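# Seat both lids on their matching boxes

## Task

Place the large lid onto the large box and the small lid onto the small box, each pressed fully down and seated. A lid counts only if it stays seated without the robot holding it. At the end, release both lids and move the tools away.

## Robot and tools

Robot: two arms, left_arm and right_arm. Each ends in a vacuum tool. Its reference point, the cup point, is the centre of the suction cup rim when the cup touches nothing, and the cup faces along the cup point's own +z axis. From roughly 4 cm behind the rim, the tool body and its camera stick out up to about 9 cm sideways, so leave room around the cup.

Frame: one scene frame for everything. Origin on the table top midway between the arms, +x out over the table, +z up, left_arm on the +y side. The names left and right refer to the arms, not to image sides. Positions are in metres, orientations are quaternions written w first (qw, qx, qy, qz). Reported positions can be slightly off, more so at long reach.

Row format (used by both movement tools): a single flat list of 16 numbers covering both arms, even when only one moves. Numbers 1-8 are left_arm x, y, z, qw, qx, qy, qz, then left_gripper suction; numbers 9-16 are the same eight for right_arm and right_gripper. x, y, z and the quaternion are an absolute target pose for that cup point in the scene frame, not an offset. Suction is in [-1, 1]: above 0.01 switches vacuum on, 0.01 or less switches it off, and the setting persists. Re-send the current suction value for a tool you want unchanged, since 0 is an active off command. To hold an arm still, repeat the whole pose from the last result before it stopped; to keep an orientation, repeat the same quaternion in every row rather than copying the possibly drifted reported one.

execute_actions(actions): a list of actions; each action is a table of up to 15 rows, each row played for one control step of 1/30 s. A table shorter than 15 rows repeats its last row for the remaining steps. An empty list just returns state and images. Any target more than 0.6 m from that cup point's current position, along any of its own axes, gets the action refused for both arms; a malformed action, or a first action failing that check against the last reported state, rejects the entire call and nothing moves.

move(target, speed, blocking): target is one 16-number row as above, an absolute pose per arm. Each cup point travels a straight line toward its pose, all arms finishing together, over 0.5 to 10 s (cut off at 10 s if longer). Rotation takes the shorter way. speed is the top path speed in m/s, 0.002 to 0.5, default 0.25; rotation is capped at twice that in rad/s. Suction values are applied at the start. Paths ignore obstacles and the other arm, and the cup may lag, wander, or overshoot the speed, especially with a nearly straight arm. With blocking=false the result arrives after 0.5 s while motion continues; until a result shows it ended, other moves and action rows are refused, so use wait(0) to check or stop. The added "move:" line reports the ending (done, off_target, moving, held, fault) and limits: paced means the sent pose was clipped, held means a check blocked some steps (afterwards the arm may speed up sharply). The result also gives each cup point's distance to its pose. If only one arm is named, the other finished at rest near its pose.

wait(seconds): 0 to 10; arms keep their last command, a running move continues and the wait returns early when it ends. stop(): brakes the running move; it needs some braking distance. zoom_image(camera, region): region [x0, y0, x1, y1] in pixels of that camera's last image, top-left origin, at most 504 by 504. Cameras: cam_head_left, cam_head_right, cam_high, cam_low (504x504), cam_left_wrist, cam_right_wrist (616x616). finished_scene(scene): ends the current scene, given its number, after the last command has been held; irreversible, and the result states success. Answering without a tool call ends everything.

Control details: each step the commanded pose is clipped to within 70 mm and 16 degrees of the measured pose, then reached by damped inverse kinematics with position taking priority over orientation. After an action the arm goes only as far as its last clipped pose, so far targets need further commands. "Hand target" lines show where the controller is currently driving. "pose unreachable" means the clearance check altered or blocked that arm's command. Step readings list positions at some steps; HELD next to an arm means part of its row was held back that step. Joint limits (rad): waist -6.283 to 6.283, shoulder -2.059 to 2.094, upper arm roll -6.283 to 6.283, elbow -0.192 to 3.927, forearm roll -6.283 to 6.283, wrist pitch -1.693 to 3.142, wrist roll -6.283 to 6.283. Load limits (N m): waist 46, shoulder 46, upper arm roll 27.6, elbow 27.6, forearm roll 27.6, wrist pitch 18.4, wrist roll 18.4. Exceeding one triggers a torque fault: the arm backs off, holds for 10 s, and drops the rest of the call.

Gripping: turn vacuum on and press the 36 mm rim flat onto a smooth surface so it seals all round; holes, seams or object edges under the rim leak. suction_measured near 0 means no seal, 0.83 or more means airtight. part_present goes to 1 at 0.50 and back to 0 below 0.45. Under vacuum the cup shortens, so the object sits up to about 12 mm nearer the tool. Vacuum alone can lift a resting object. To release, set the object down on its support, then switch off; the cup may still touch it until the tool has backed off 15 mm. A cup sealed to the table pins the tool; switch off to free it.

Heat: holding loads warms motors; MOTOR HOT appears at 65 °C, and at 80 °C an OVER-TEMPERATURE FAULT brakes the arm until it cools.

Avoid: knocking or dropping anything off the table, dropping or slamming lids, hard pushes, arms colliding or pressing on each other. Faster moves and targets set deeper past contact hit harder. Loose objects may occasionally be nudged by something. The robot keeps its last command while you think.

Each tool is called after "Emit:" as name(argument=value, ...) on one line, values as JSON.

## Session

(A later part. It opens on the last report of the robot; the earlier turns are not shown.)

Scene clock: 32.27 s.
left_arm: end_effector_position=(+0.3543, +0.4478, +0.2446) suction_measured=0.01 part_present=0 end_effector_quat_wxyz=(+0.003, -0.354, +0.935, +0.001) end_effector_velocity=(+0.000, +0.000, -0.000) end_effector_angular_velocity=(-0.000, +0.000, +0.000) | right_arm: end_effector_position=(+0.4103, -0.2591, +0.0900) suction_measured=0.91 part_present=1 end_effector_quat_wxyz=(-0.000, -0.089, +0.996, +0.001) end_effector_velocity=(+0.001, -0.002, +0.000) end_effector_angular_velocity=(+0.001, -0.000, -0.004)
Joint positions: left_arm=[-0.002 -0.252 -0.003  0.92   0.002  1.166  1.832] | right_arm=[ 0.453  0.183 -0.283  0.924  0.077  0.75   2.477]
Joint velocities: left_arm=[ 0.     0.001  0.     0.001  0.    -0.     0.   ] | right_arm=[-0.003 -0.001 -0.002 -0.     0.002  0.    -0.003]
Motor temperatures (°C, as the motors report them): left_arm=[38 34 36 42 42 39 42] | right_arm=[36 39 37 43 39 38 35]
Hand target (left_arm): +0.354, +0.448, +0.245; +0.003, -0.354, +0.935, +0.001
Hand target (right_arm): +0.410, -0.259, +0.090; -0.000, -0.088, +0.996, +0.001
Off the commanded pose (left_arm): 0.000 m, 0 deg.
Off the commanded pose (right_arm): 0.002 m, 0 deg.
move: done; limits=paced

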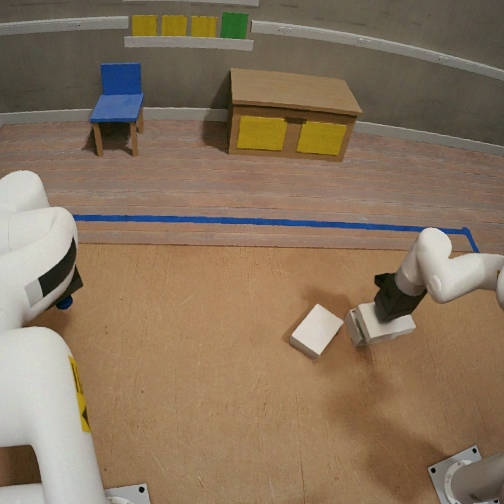

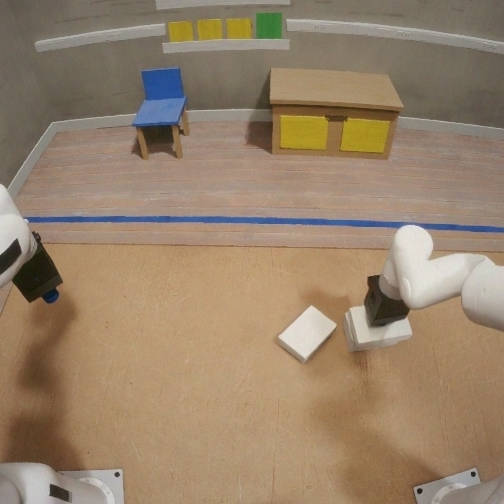

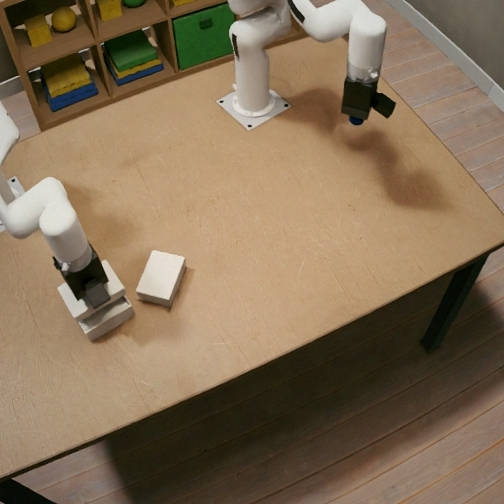

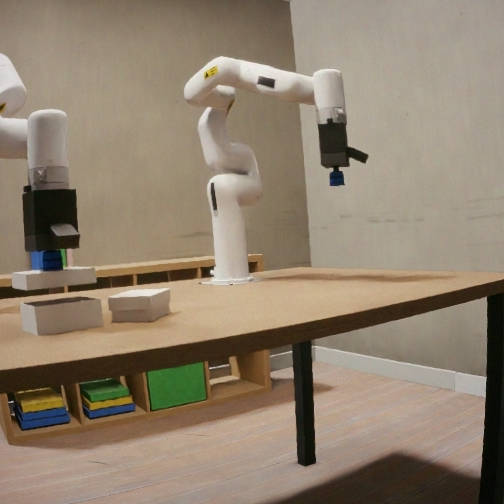

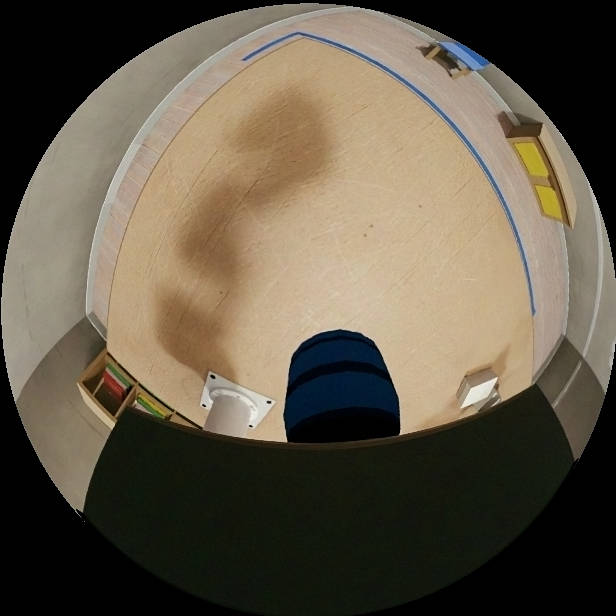

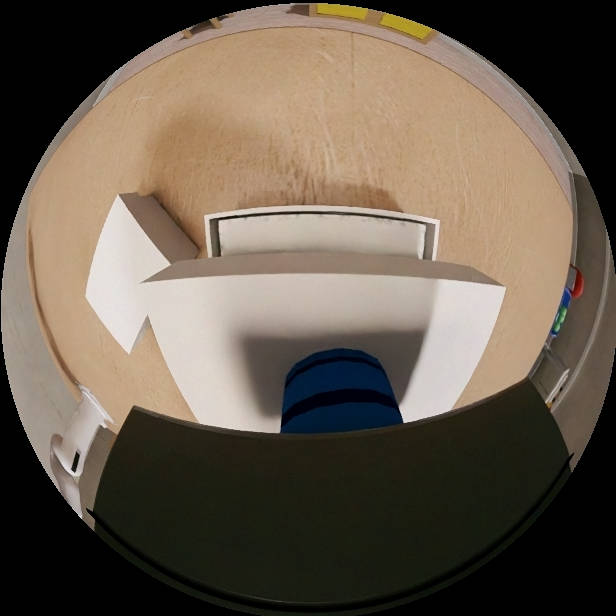

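Emit:
move(target=[0.3543,0.4478,0.2446,0.003,-0.354,0.935,0.001,0,0.4312,-0.2549,0.069,0,-0.0902,0.9959,0,1], speed=0.08)

Emit:
zoom_image(camera="cam_right_wrist", region=[132, 190, 300, 300])

Emit:
zoom_image(camera="cam_right_wrist", region=[346, 190, 514, 300])

Emit:
zoom_image(camera="cam_low", region=[5, 260, 125, 340])

Emit:
zoom_image(camera="cam_head_left", region=[330, 290, 420, 360])

Scene clock: 33.90 s.
left_arm: end_effector_position=(+0.3543, +0.4478, +0.2446) suction_measured=0.01 part_present=0 end_effector_quat_wxyz=(+0.003, -0.354, +0.935, +0.001) end_effector_velocity=(-0.000, +0.000, +0.000) end_effector_angular_velocity=(-0.000, -0.000, +0.000) | right_arm: end_effector_position=(+0.4312, -0.2550, +0.0693) suction_measured=0.91 part_present=1 end_effector_quat_wxyz=(+0.000, -0.090, +0.996, -0.000) end_effector_velocity=(+0.000, +0.000, -0.002) end_effector_angular_velocity=(-0.000, +0.002, +0.000)
Joint positions: left_arm=[-0.002 -0.252 -0.003  0.92   0.002  1.166  1.832] | right_arm=[ 0.435  0.286 -0.275  0.993  0.116  0.72   2.441]
Joint velocities: left_arm=[-0. -0.  0. -0. -0.  0. -0.] | right_arm=[-0.001  0.006  0.001  0.003  0.003 -0.001 -0.002]
Motor temperatures (°C, as the motors report them): left_arm=[38 34 36 42 42 39 42] | right_arm=[36 39 37 43 39 38 35]
Hand target (left_arm): +0.354, +0.448, +0.245; +0.003, -0.354, +0.935, +0.001
Hand target (right_arm): +0.431, -0.255, +0.069; +0.000, -0.090, +0.996, -0.000
Off the commanded pose (left_arm): 0.000 m, 0 deg.
Off the commanded pose (right_arm): 0.000 m, 0 deg.
move: done

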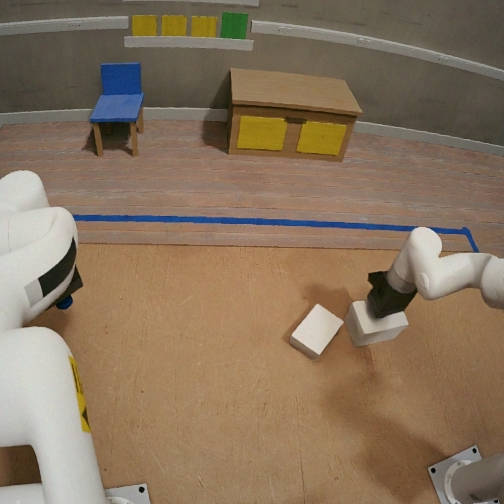

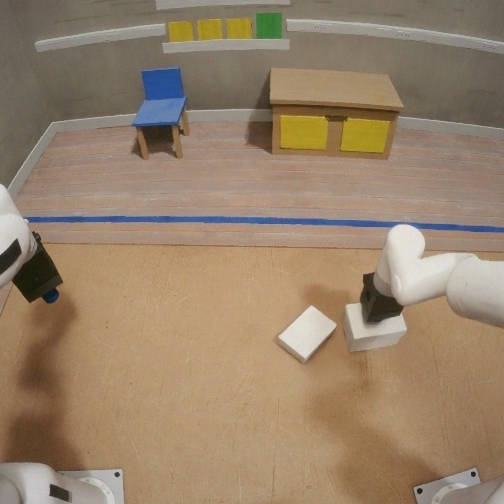

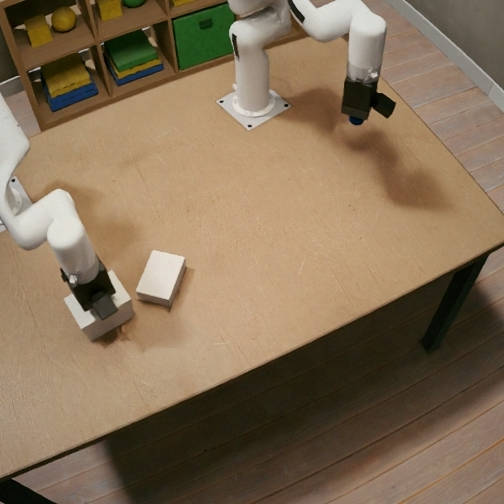

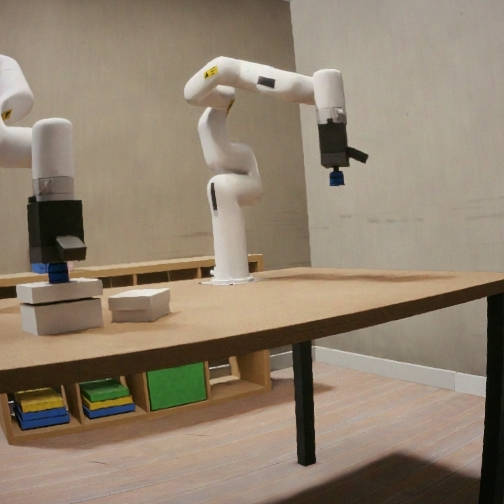

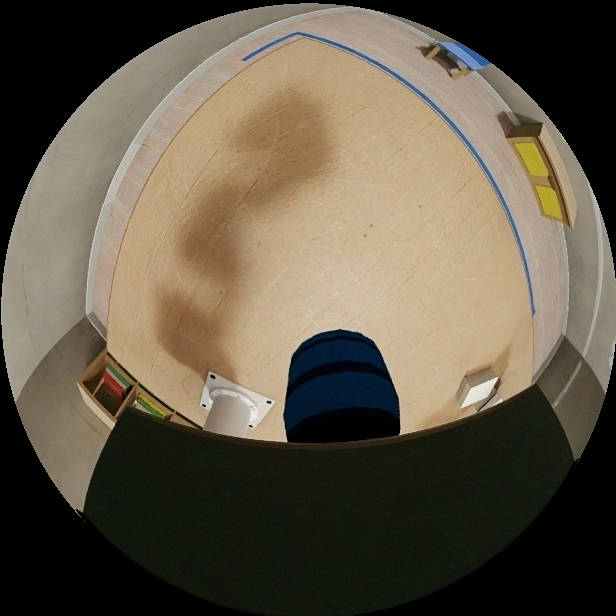

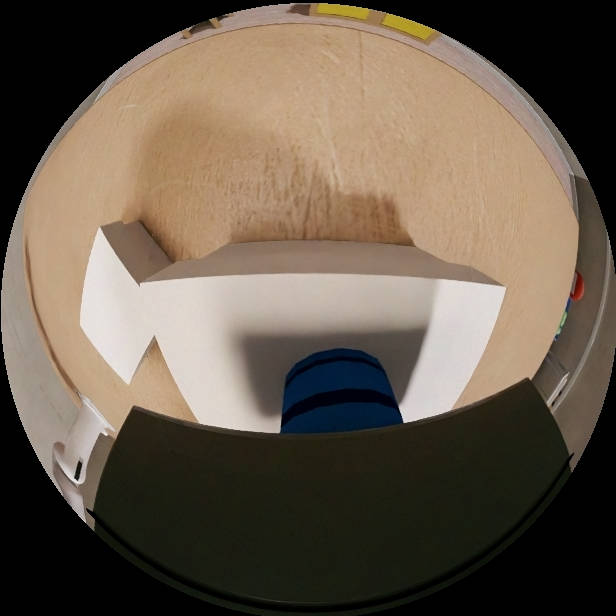

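Region (132, 190, 300, 300) of cam_right_wrist's 616x616 image, scaled by 3.000, with more detail than that image has; it fills the top 330 rows of this view, and the rest is white.

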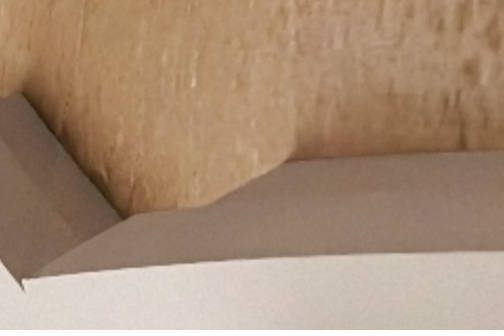

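Region (346, 190, 514, 300) of cam_right_wrist's 616x616 image, scaled by 3.000, with more detail than that image has; it fills the top 330 rows of this view, and the rest is white.

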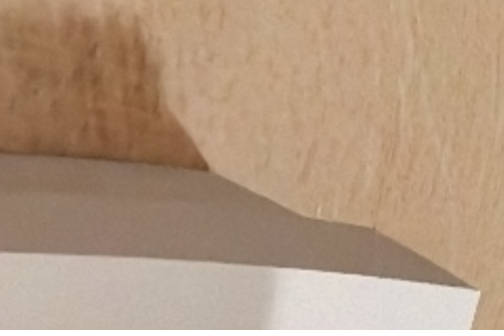

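Region (5, 260, 125, 340) of cam_low's 504x504 image, scaled by 4.200, with more detail than that image has.

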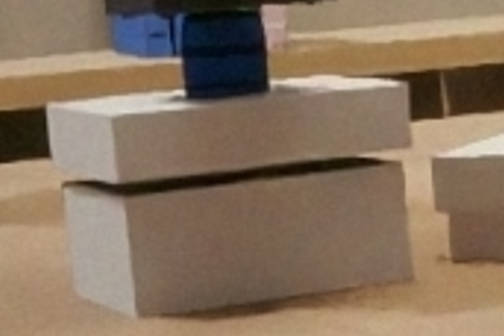

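Region (330, 290, 420, 360) of cam_head_left's 504x504 image, scaled by 5.600, with more detail than that image has.

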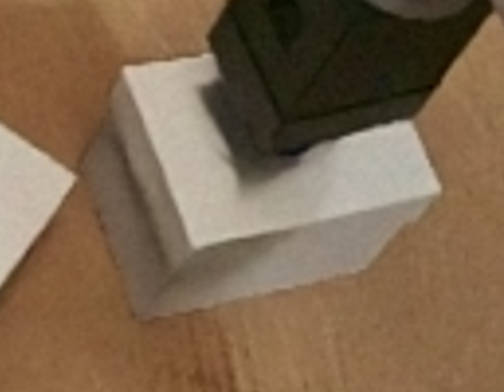

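Emit:
move(target=[0.3543,0.4478,0.2446,0.003,-0.354,0.935,0.001,0,0.431,-0.2555,0.057,0,-0.0902,0.9959,0,1], speed=0.03)

Emit:
zoom_image(camera="cam_low", region=[5, 260, 125, 340])

Scene clock: 35.20 s.
left_arm: end_effector_position=(+0.3543, +0.4478, +0.2446) suction_measured=0.01 part_present=0 end_effector_quat_wxyz=(+0.003, -0.354, +0.935, +0.001) end_effector_velocity=(+0.000, +0.000, +0.000) end_effector_angular_velocity=(+0.000, -0.001, -0.000) | right_arm: end_effector_position=(+0.4310, -0.2555, +0.0572) suction_measured=0.91 part_present=1 end_effector_quat_wxyz=(+0.000, -0.090, +0.996, -0.000) end_effector_velocity=(+0.000, +0.000, -0.001) end_effector_angular_velocity=(+0.001, -0.001, +0.001)
Joint positions: left_arm=[-0.002 -0.252 -0.003  0.92   0.002  1.166  1.832] | right_arm=[ 0.431  0.311 -0.27   0.986  0.128  0.689  2.431]
Joint velocities: left_arm=[ 0. -0. -0.  0. -0. -0.  0.] | right_arm=[-0.001  0.002  0.001 -0.001  0.002 -0.004 -0.002]
Motor temperatures (°C, as the motors report them): left_arm=[38 34 36 42 42 39 42] | right_arm=[36 39 37 43 39 38 35]
Hand target (left_arm): +0.354, +0.448, +0.245; +0.003, -0.354, +0.935, +0.001
Hand target (right_arm): +0.431, -0.256, +0.057; +0.000, -0.090, +0.996, -0.000
Off the commanded pose (left_arm): 0.000 m, 0 deg.
Off the commanded pose (right_arm): 0.000 m, 0 deg.
move: done

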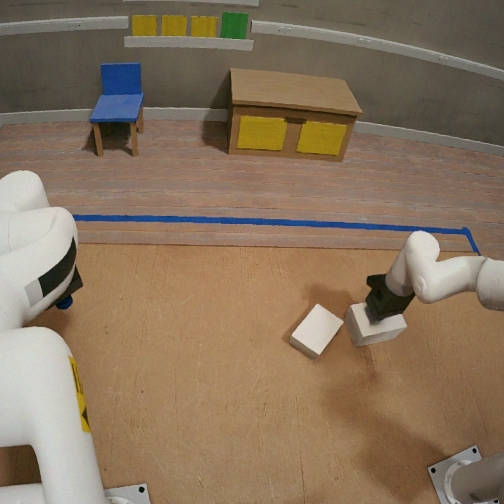

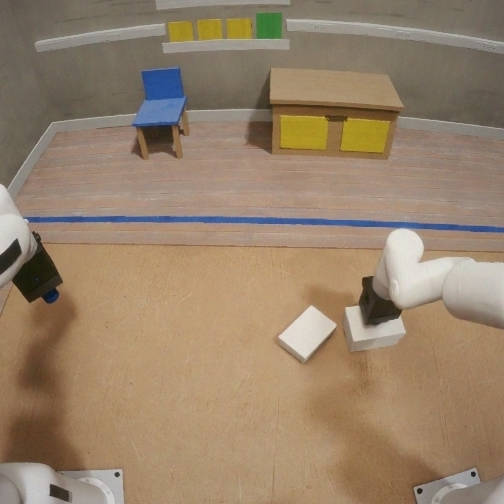

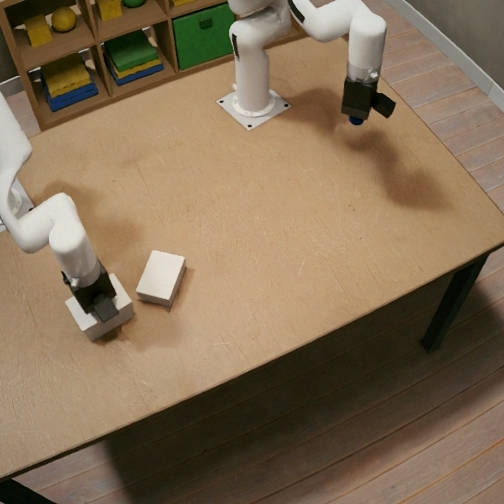

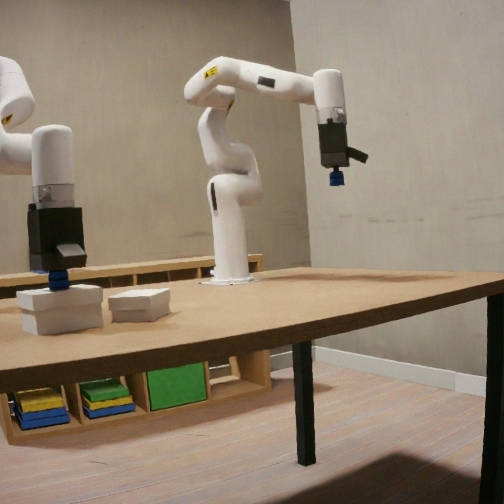

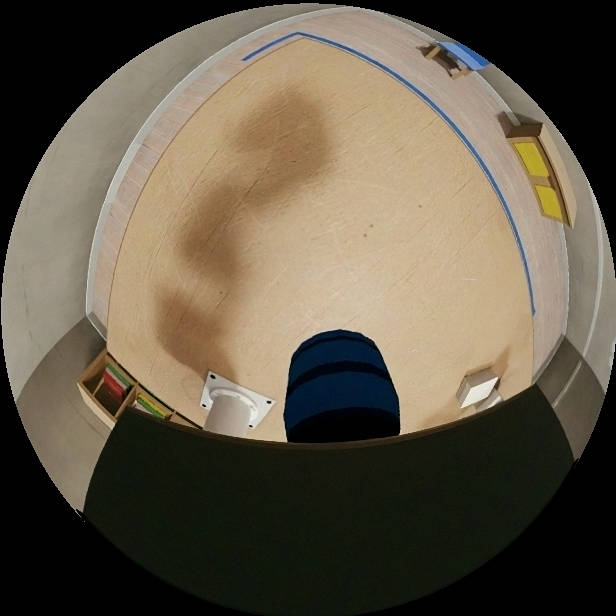

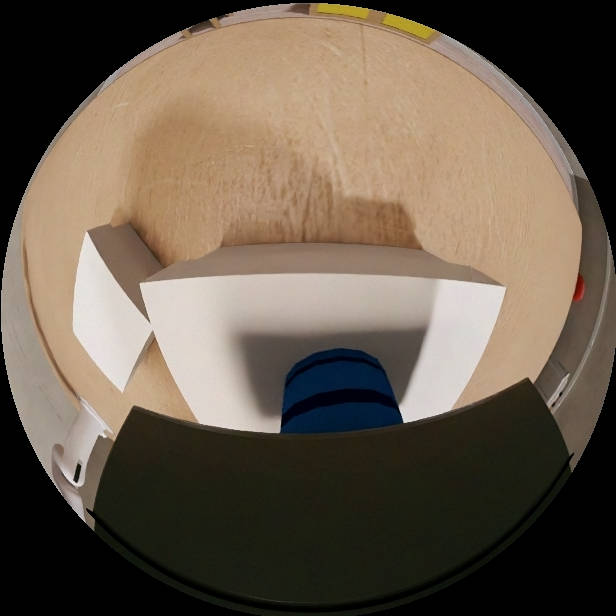

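Region (5, 260, 125, 340) of cam_low's 504x504 image, scaled by 4.200, with more detail than that image has.

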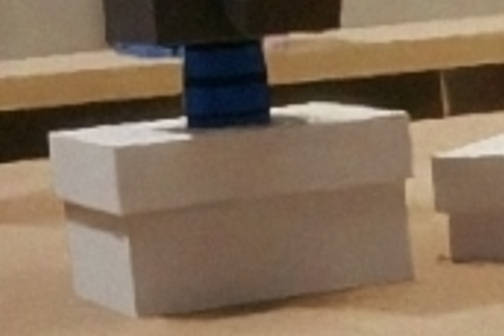

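Emit:
move(target=[0.3543,0.4478,0.2446,0.003,-0.354,0.935,0.001,0,0.431,-0.2555,0.0405,0,-0.0902,0.9959,0,1], speed=0.035)

Emit:
execute_actions(actions=[[[0.3543,0.4478,0.2446,0.003,-0.354,0.935,0.001,0,0.431,-0.2555,0.0405,0,-0.0902,0.9959,0,0],[0.3543,0.4478,0.2446,0.003,-0.354,0.935,0.001,0,0.431,-0.2555,0.0405,0,-0.0902,0.9959,0,0],[0.3543,0.4478,0.2446,0.003,-0.354,0.935,0.001,0,0.431,-0.2555,0.0405,0,-0.0902,0.9959,0,0],[0.3543,0.4478,0.2446,0.003,-0.354,0.935,0.001,0,0.431,-0.2555,0.0405,0,-0.0902,0.9959,0,0],[0.3543,0.4478,0.2446,0.003,-0.354,0.935,0.001,0,0.431,-0.2555,0.0405,0,-0.0902,0.9959,0,0],[0.3543,0.4478,0.2446,0.003,-0.354,0.935,0.001,0,0.431,-0.2555,0.0405,0,-0.0902,0.9959,0,0],[0.3543,0.4478,0.2446,0.003,-0.354,0.935,0.001,0,0.431,-0.2555,0.043,0,-0.0902,0.9959,0,0],[0.3543,0.4478,0.2446,0.003,-0.354,0.935,0.001,0,0.431,-0.2555,0.046,0,-0.0902,0.9959,0,0],[0.3543,0.4478,0.2446,0.003,-0.354,0.935,0.001,0,0.431,-0.2555,0.049,0,-0.0902,0.9959,0,0],[0.3543,0.4478,0.2446,0.003,-0.354,0.935,0.001,0,0.431,-0.2555,0.052,0,-0.0902,0.9959,0,0],[0.3543,0.4478,0.2446,0.003,-0.354,0.935,0.001,0,0.431,-0.2555,0.055,0,-0.0902,0.9959,0,0],[0.3543,0.4478,0.2446,0.003,-0.354,0.935,0.001,0,0.431,-0.2555,0.058,0,-0.0902,0.9959,0,0]]])

Emit:
move(target=[0.3543,0.4478,0.2446,0.003,-0.354,0.935,0.001,0,0.36,-0.33,0.22,0,-0.0902,0.9959,0,0], speed=0.4)

Emit:
zoom_image(camera="cam_low", region=[5, 260, 125, 340])

Emit:
zoom_image(camera="cam_low", region=[95, 260, 185, 330])

Scene clock: 36.63 s.
left_arm: end_effector_position=(+0.3543, +0.4478, +0.2446) suction_measured=0.01 part_present=0 end_effector_quat_wxyz=(+0.003, -0.354, +0.935, +0.001) end_effector_velocity=(+0.000, -0.000, +0.000) end_effector_angular_velocity=(+0.000, -0.001, -0.001) | right_arm: end_effector_position=(+0.4311, -0.2555, +0.0407) suction_measured=0.91 part_present=1 end_effector_quat_wxyz=(+0.000, -0.090, +0.996, -0.000) end_effector_velocity=(+0.001, +0.000, -0.001) end_effector_angular_velocity=(+0.000, -0.002, +0.001)
Joint positions: left_arm=[-0.002 -0.252 -0.003  0.92   0.002  1.166  1.832] | right_arm=[ 0.425  0.347 -0.261  0.98   0.145  0.649  2.419]
Joint velocities: left_arm=[-0.    -0.001 -0.001 -0.     0.    -0.    -0.   ] | right_arm=[-0.001  0.003  0.001  0.001  0.001 -0.003 -0.002]
Motor temperatures (°C, as the motors report them): left_arm=[38 34 36 42 42 39 42] | right_arm=[36 39 37 43 39 38 35]
Hand target (left_arm): +0.354, +0.448, +0.245; +0.003, -0.354, +0.935, +0.001
Hand target (right_arm): +0.431, -0.256, +0.041; +0.000, -0.090, +0.996, -0.000
Off the commanded pose (left_arm): 0.000 m, 0 deg.
Off the commanded pose (right_arm): 0.000 m, 0 deg.
move: done

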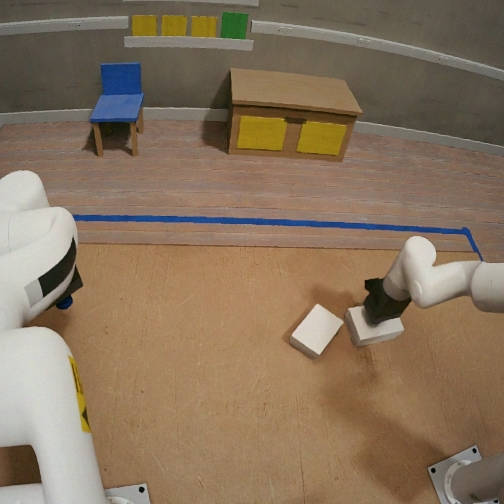

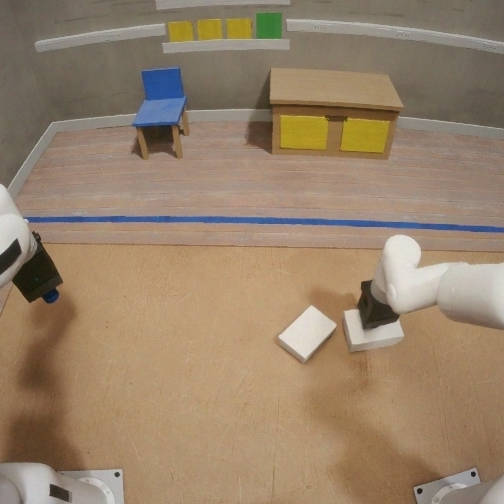

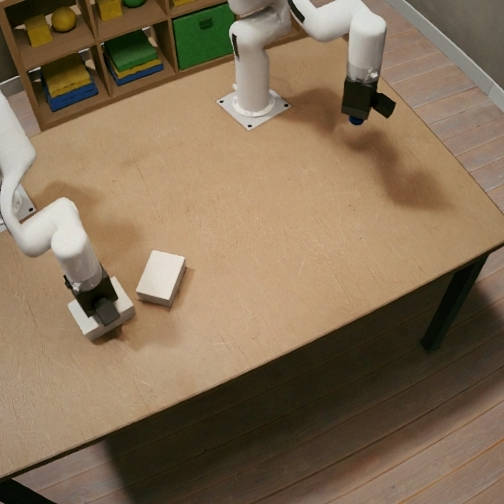

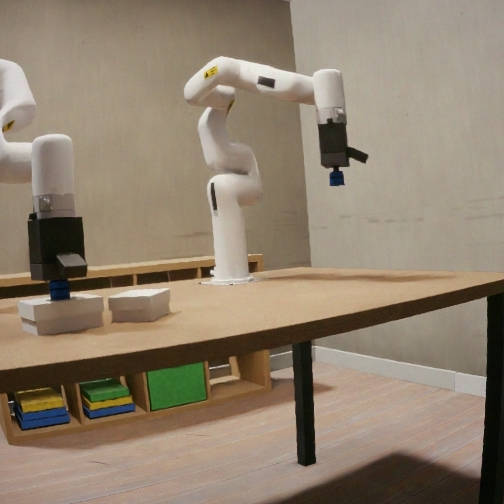

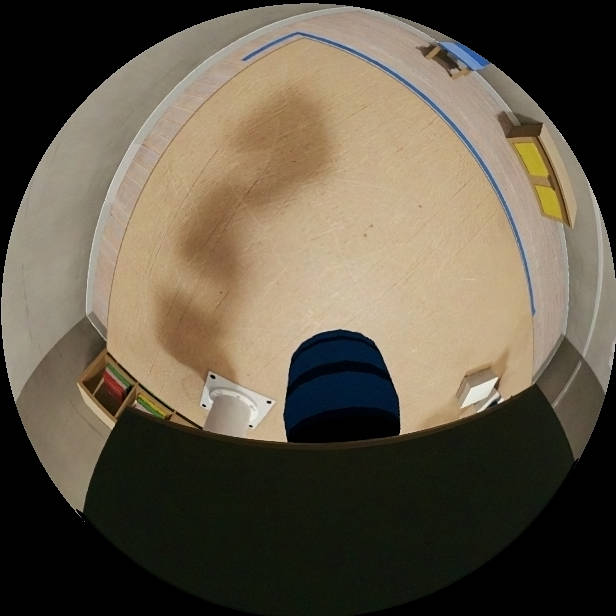

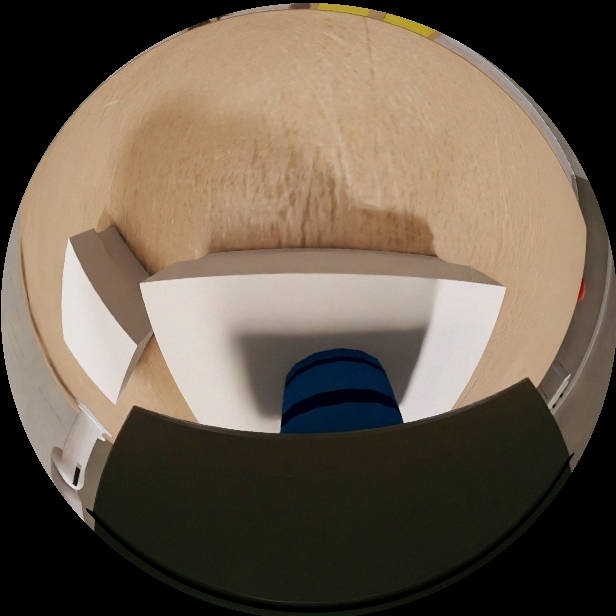

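Scene clock: 37.13 s.
left_arm: end_effector_position=(+0.3543, +0.4478, +0.2446) suction_measured=0.01 part_present=0 end_effector_quat_wxyz=(+0.003, -0.354, +0.935, +0.001) end_effector_velocity=(-0.000, -0.000, -0.000) end_effector_angular_velocity=(+0.000, +0.000, -0.001) | right_arm: end_effector_position=(+0.4302, -0.2558, +0.0529) suction_measured=0.00 part_present=0 end_effector_quat_wxyz=(-0.001, -0.090, +0.996, -0.000) end_effector_velocity=(-0.008, -0.003, +0.039) end_effector_angular_velocity=(-0.007, +0.020, -0.001)
Joint positions: left_arm=[-0.002 -0.252 -0.003  0.92   0.002  1.166  1.832] | right_arm=[ 0.43   0.319 -0.268  0.983  0.132  0.681  2.429]
Joint velocities: left_arm=[ 0.     0.    -0.001 -0.    -0.    -0.     0.   ] | right_arm=[ 0.016 -0.098 -0.022  0.004 -0.048  0.119  0.034]
Motor temperatures (°C, as the motors report them): left_arm=[38 34 36 42 42 39 42] | right_arm=[36 39 37 43 39 38 35]
Hand target (left_arm): +0.354, +0.448, +0.245; +0.003, -0.354, +0.935, +0.001
Hand target (right_arm): +0.431, -0.255, +0.058; +0.000, -0.090, +0.996, +0.000
Off the commanded pose (left_arm): 0.000 m, 0 deg.
Off the commanded pose (right_arm): 0.005 m, 0 deg.
Step readings (end_effector_position):
0: left_arm (+0.3543, +0.4478, +0.2446) | right_arm (+0.4311, -0.2555, +0.0407)
1: left_arm (+0.3543, +0.4478, +0.2446) | right_arm (+0.4311, -0.2555, +0.0407)
2: left_arm (+0.3543, +0.4478, +0.2446) | right_arm (+0.4311, -0.2555, +0.0407)
4: left_arm (+0.3543, +0.4478, +0.2446) | right_arm (+0.4328, -0.2548, +0.0425)
8: left_arm (+0.3543, +0.4478, +0.2446) | right_arm (+0.4323, -0.2550, +0.0425)
15: end_effector_position above

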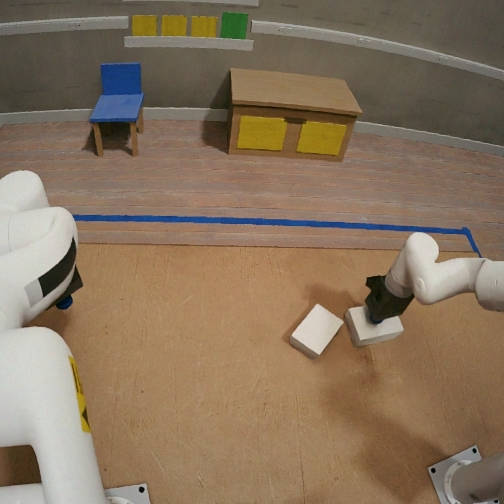

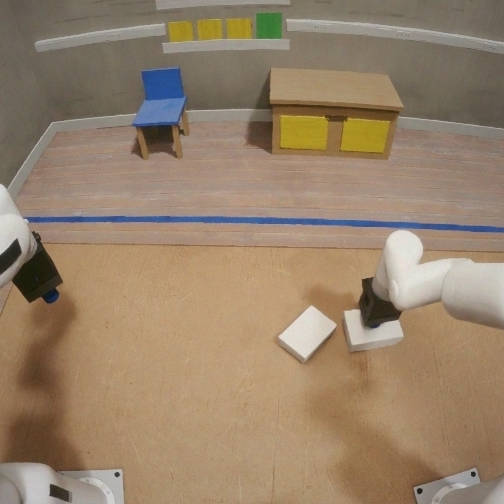

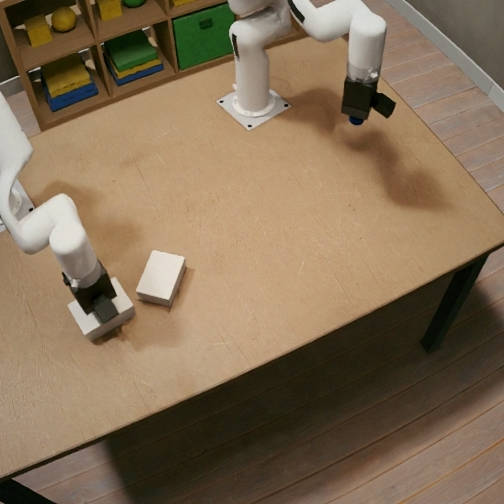

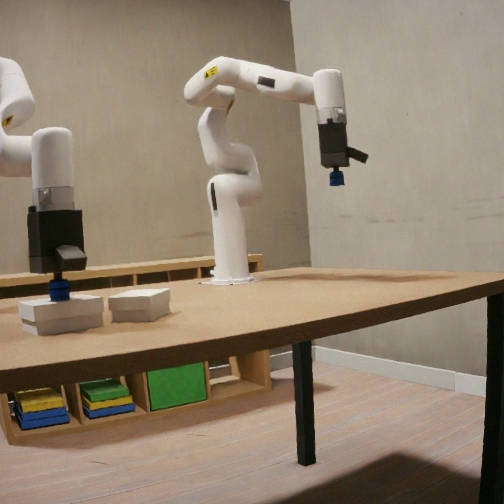

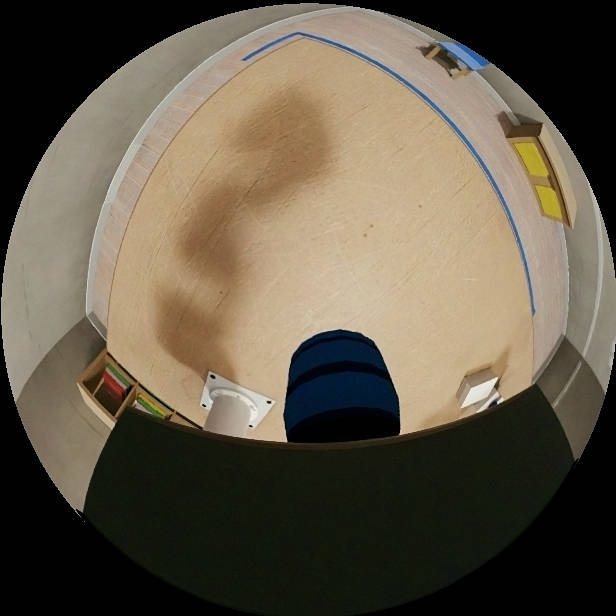

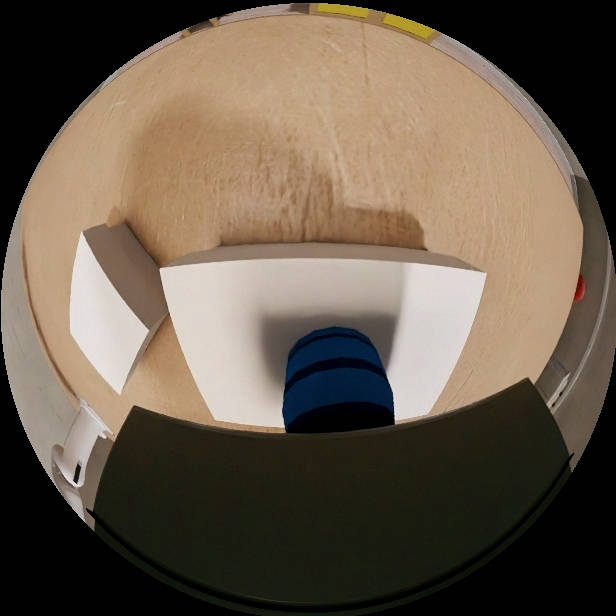

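Scene clock: 38.40 s.
left_arm: end_effector_position=(+0.3543, +0.4478, +0.2446) suction_measured=0.01 part_present=0 end_effector_quat_wxyz=(+0.003, -0.354, +0.935, +0.001) end_effector_velocity=(+0.000, -0.000, -0.000) end_effector_angular_velocity=(+0.000, +0.000, -0.001) | right_arm: end_effector_position=(+0.3595, -0.3292, +0.2192) suction_measured=0.00 part_present=0 end_effector_quat_wxyz=(-0.001, -0.091, +0.996, +0.001) end_effector_velocity=(+0.000, -0.001, +0.003) end_effector_angular_velocity=(+0.002, -0.005, -0.002)
Joint positions: left_arm=[-0.002 -0.252 -0.003  0.92   0.002  1.166  1.832] | right_arm=[ 0.403 -0.246 -0.326  0.867 -0.085  1.103  2.481]
Joint velocities: left_arm=[-0.     0.    -0.001 -0.    -0.    -0.     0.   ] | right_arm=[-0.001 -0.007 -0.     0.003 -0.001  0.004  0.001]
Motor temperatures (°C, as the motors report them): left_arm=[38 34 36 42 42 39 42] | right_arm=[36 39 37 43 39 38 35]
Hand target (left_arm): +0.354, +0.448, +0.245; +0.003, -0.354, +0.935, +0.001
Hand target (right_arm): +0.360, -0.329, +0.220; -0.001, -0.091, +0.996, +0.001
Off the commanded pose (left_arm): 0.000 m, 0 deg.
Off the commanded pose (right_arm): 0.001 m, 0 deg.
move: done; limits=paced

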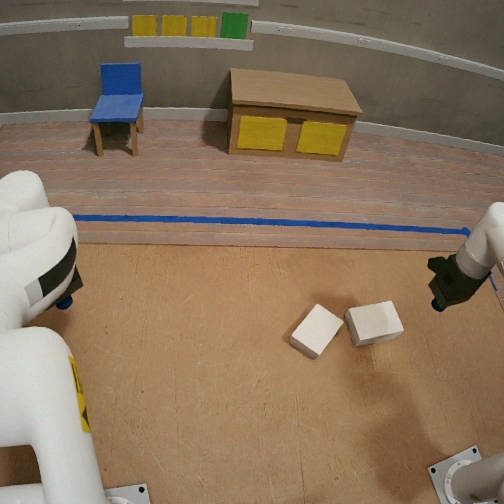

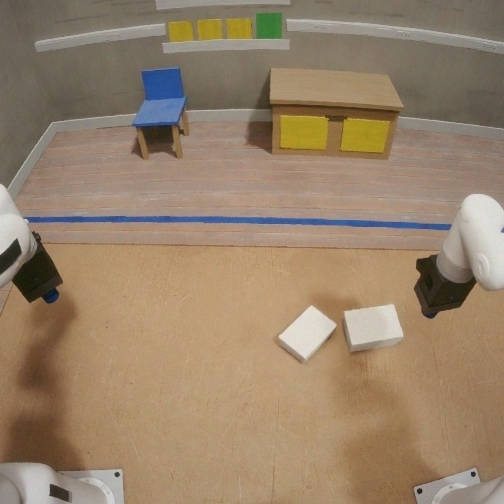

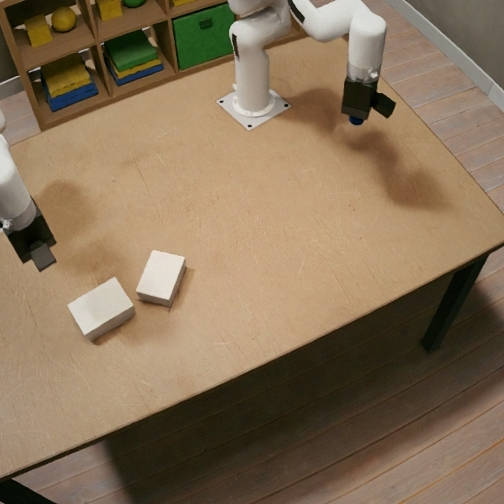

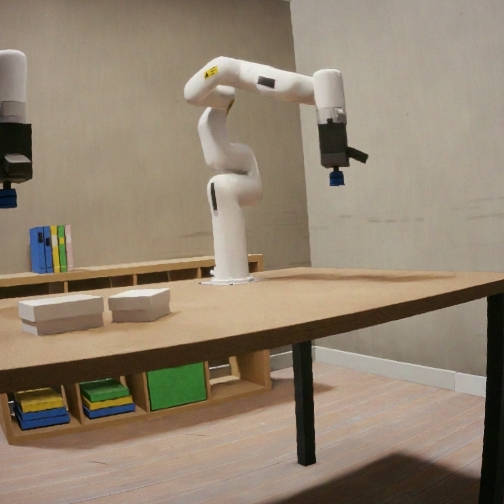

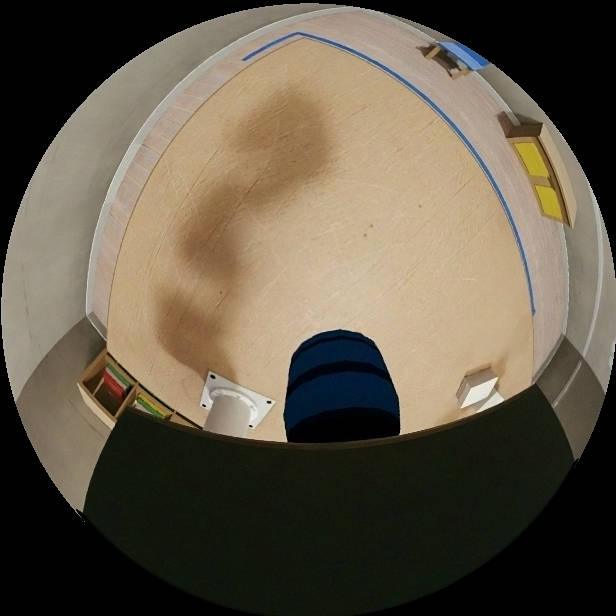

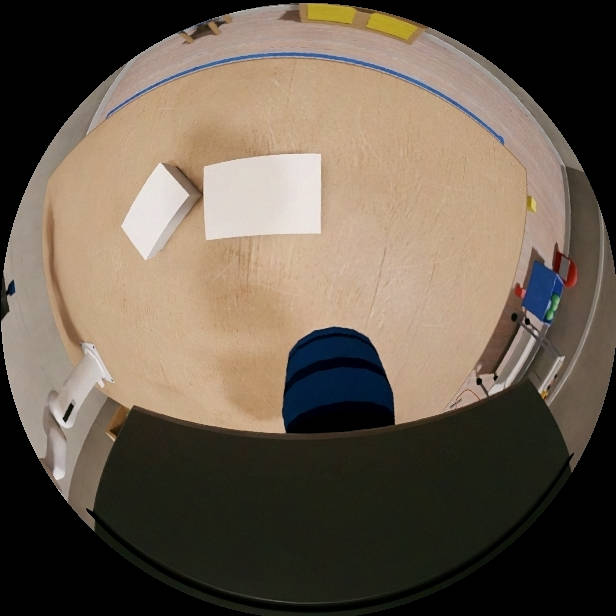

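Region (5, 260, 125, 340) of cam_low's 504x504 image, scaled by 4.200, with more detail than that image has.

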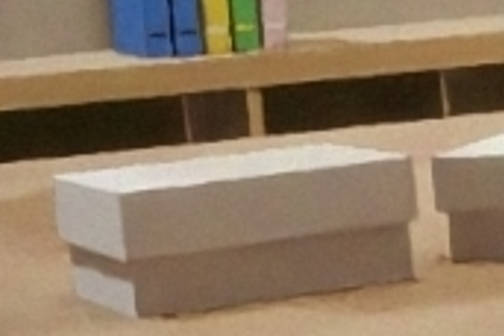

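Region (95, 260, 185, 330) of cam_low's 504x504 image, scaled by 5.600, with more detail than that image has.

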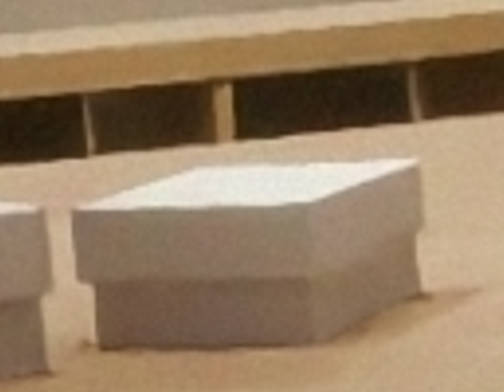

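Both lids are seated.

Emit:
finished_scene(scene=1)

The scene is finished: the task was done.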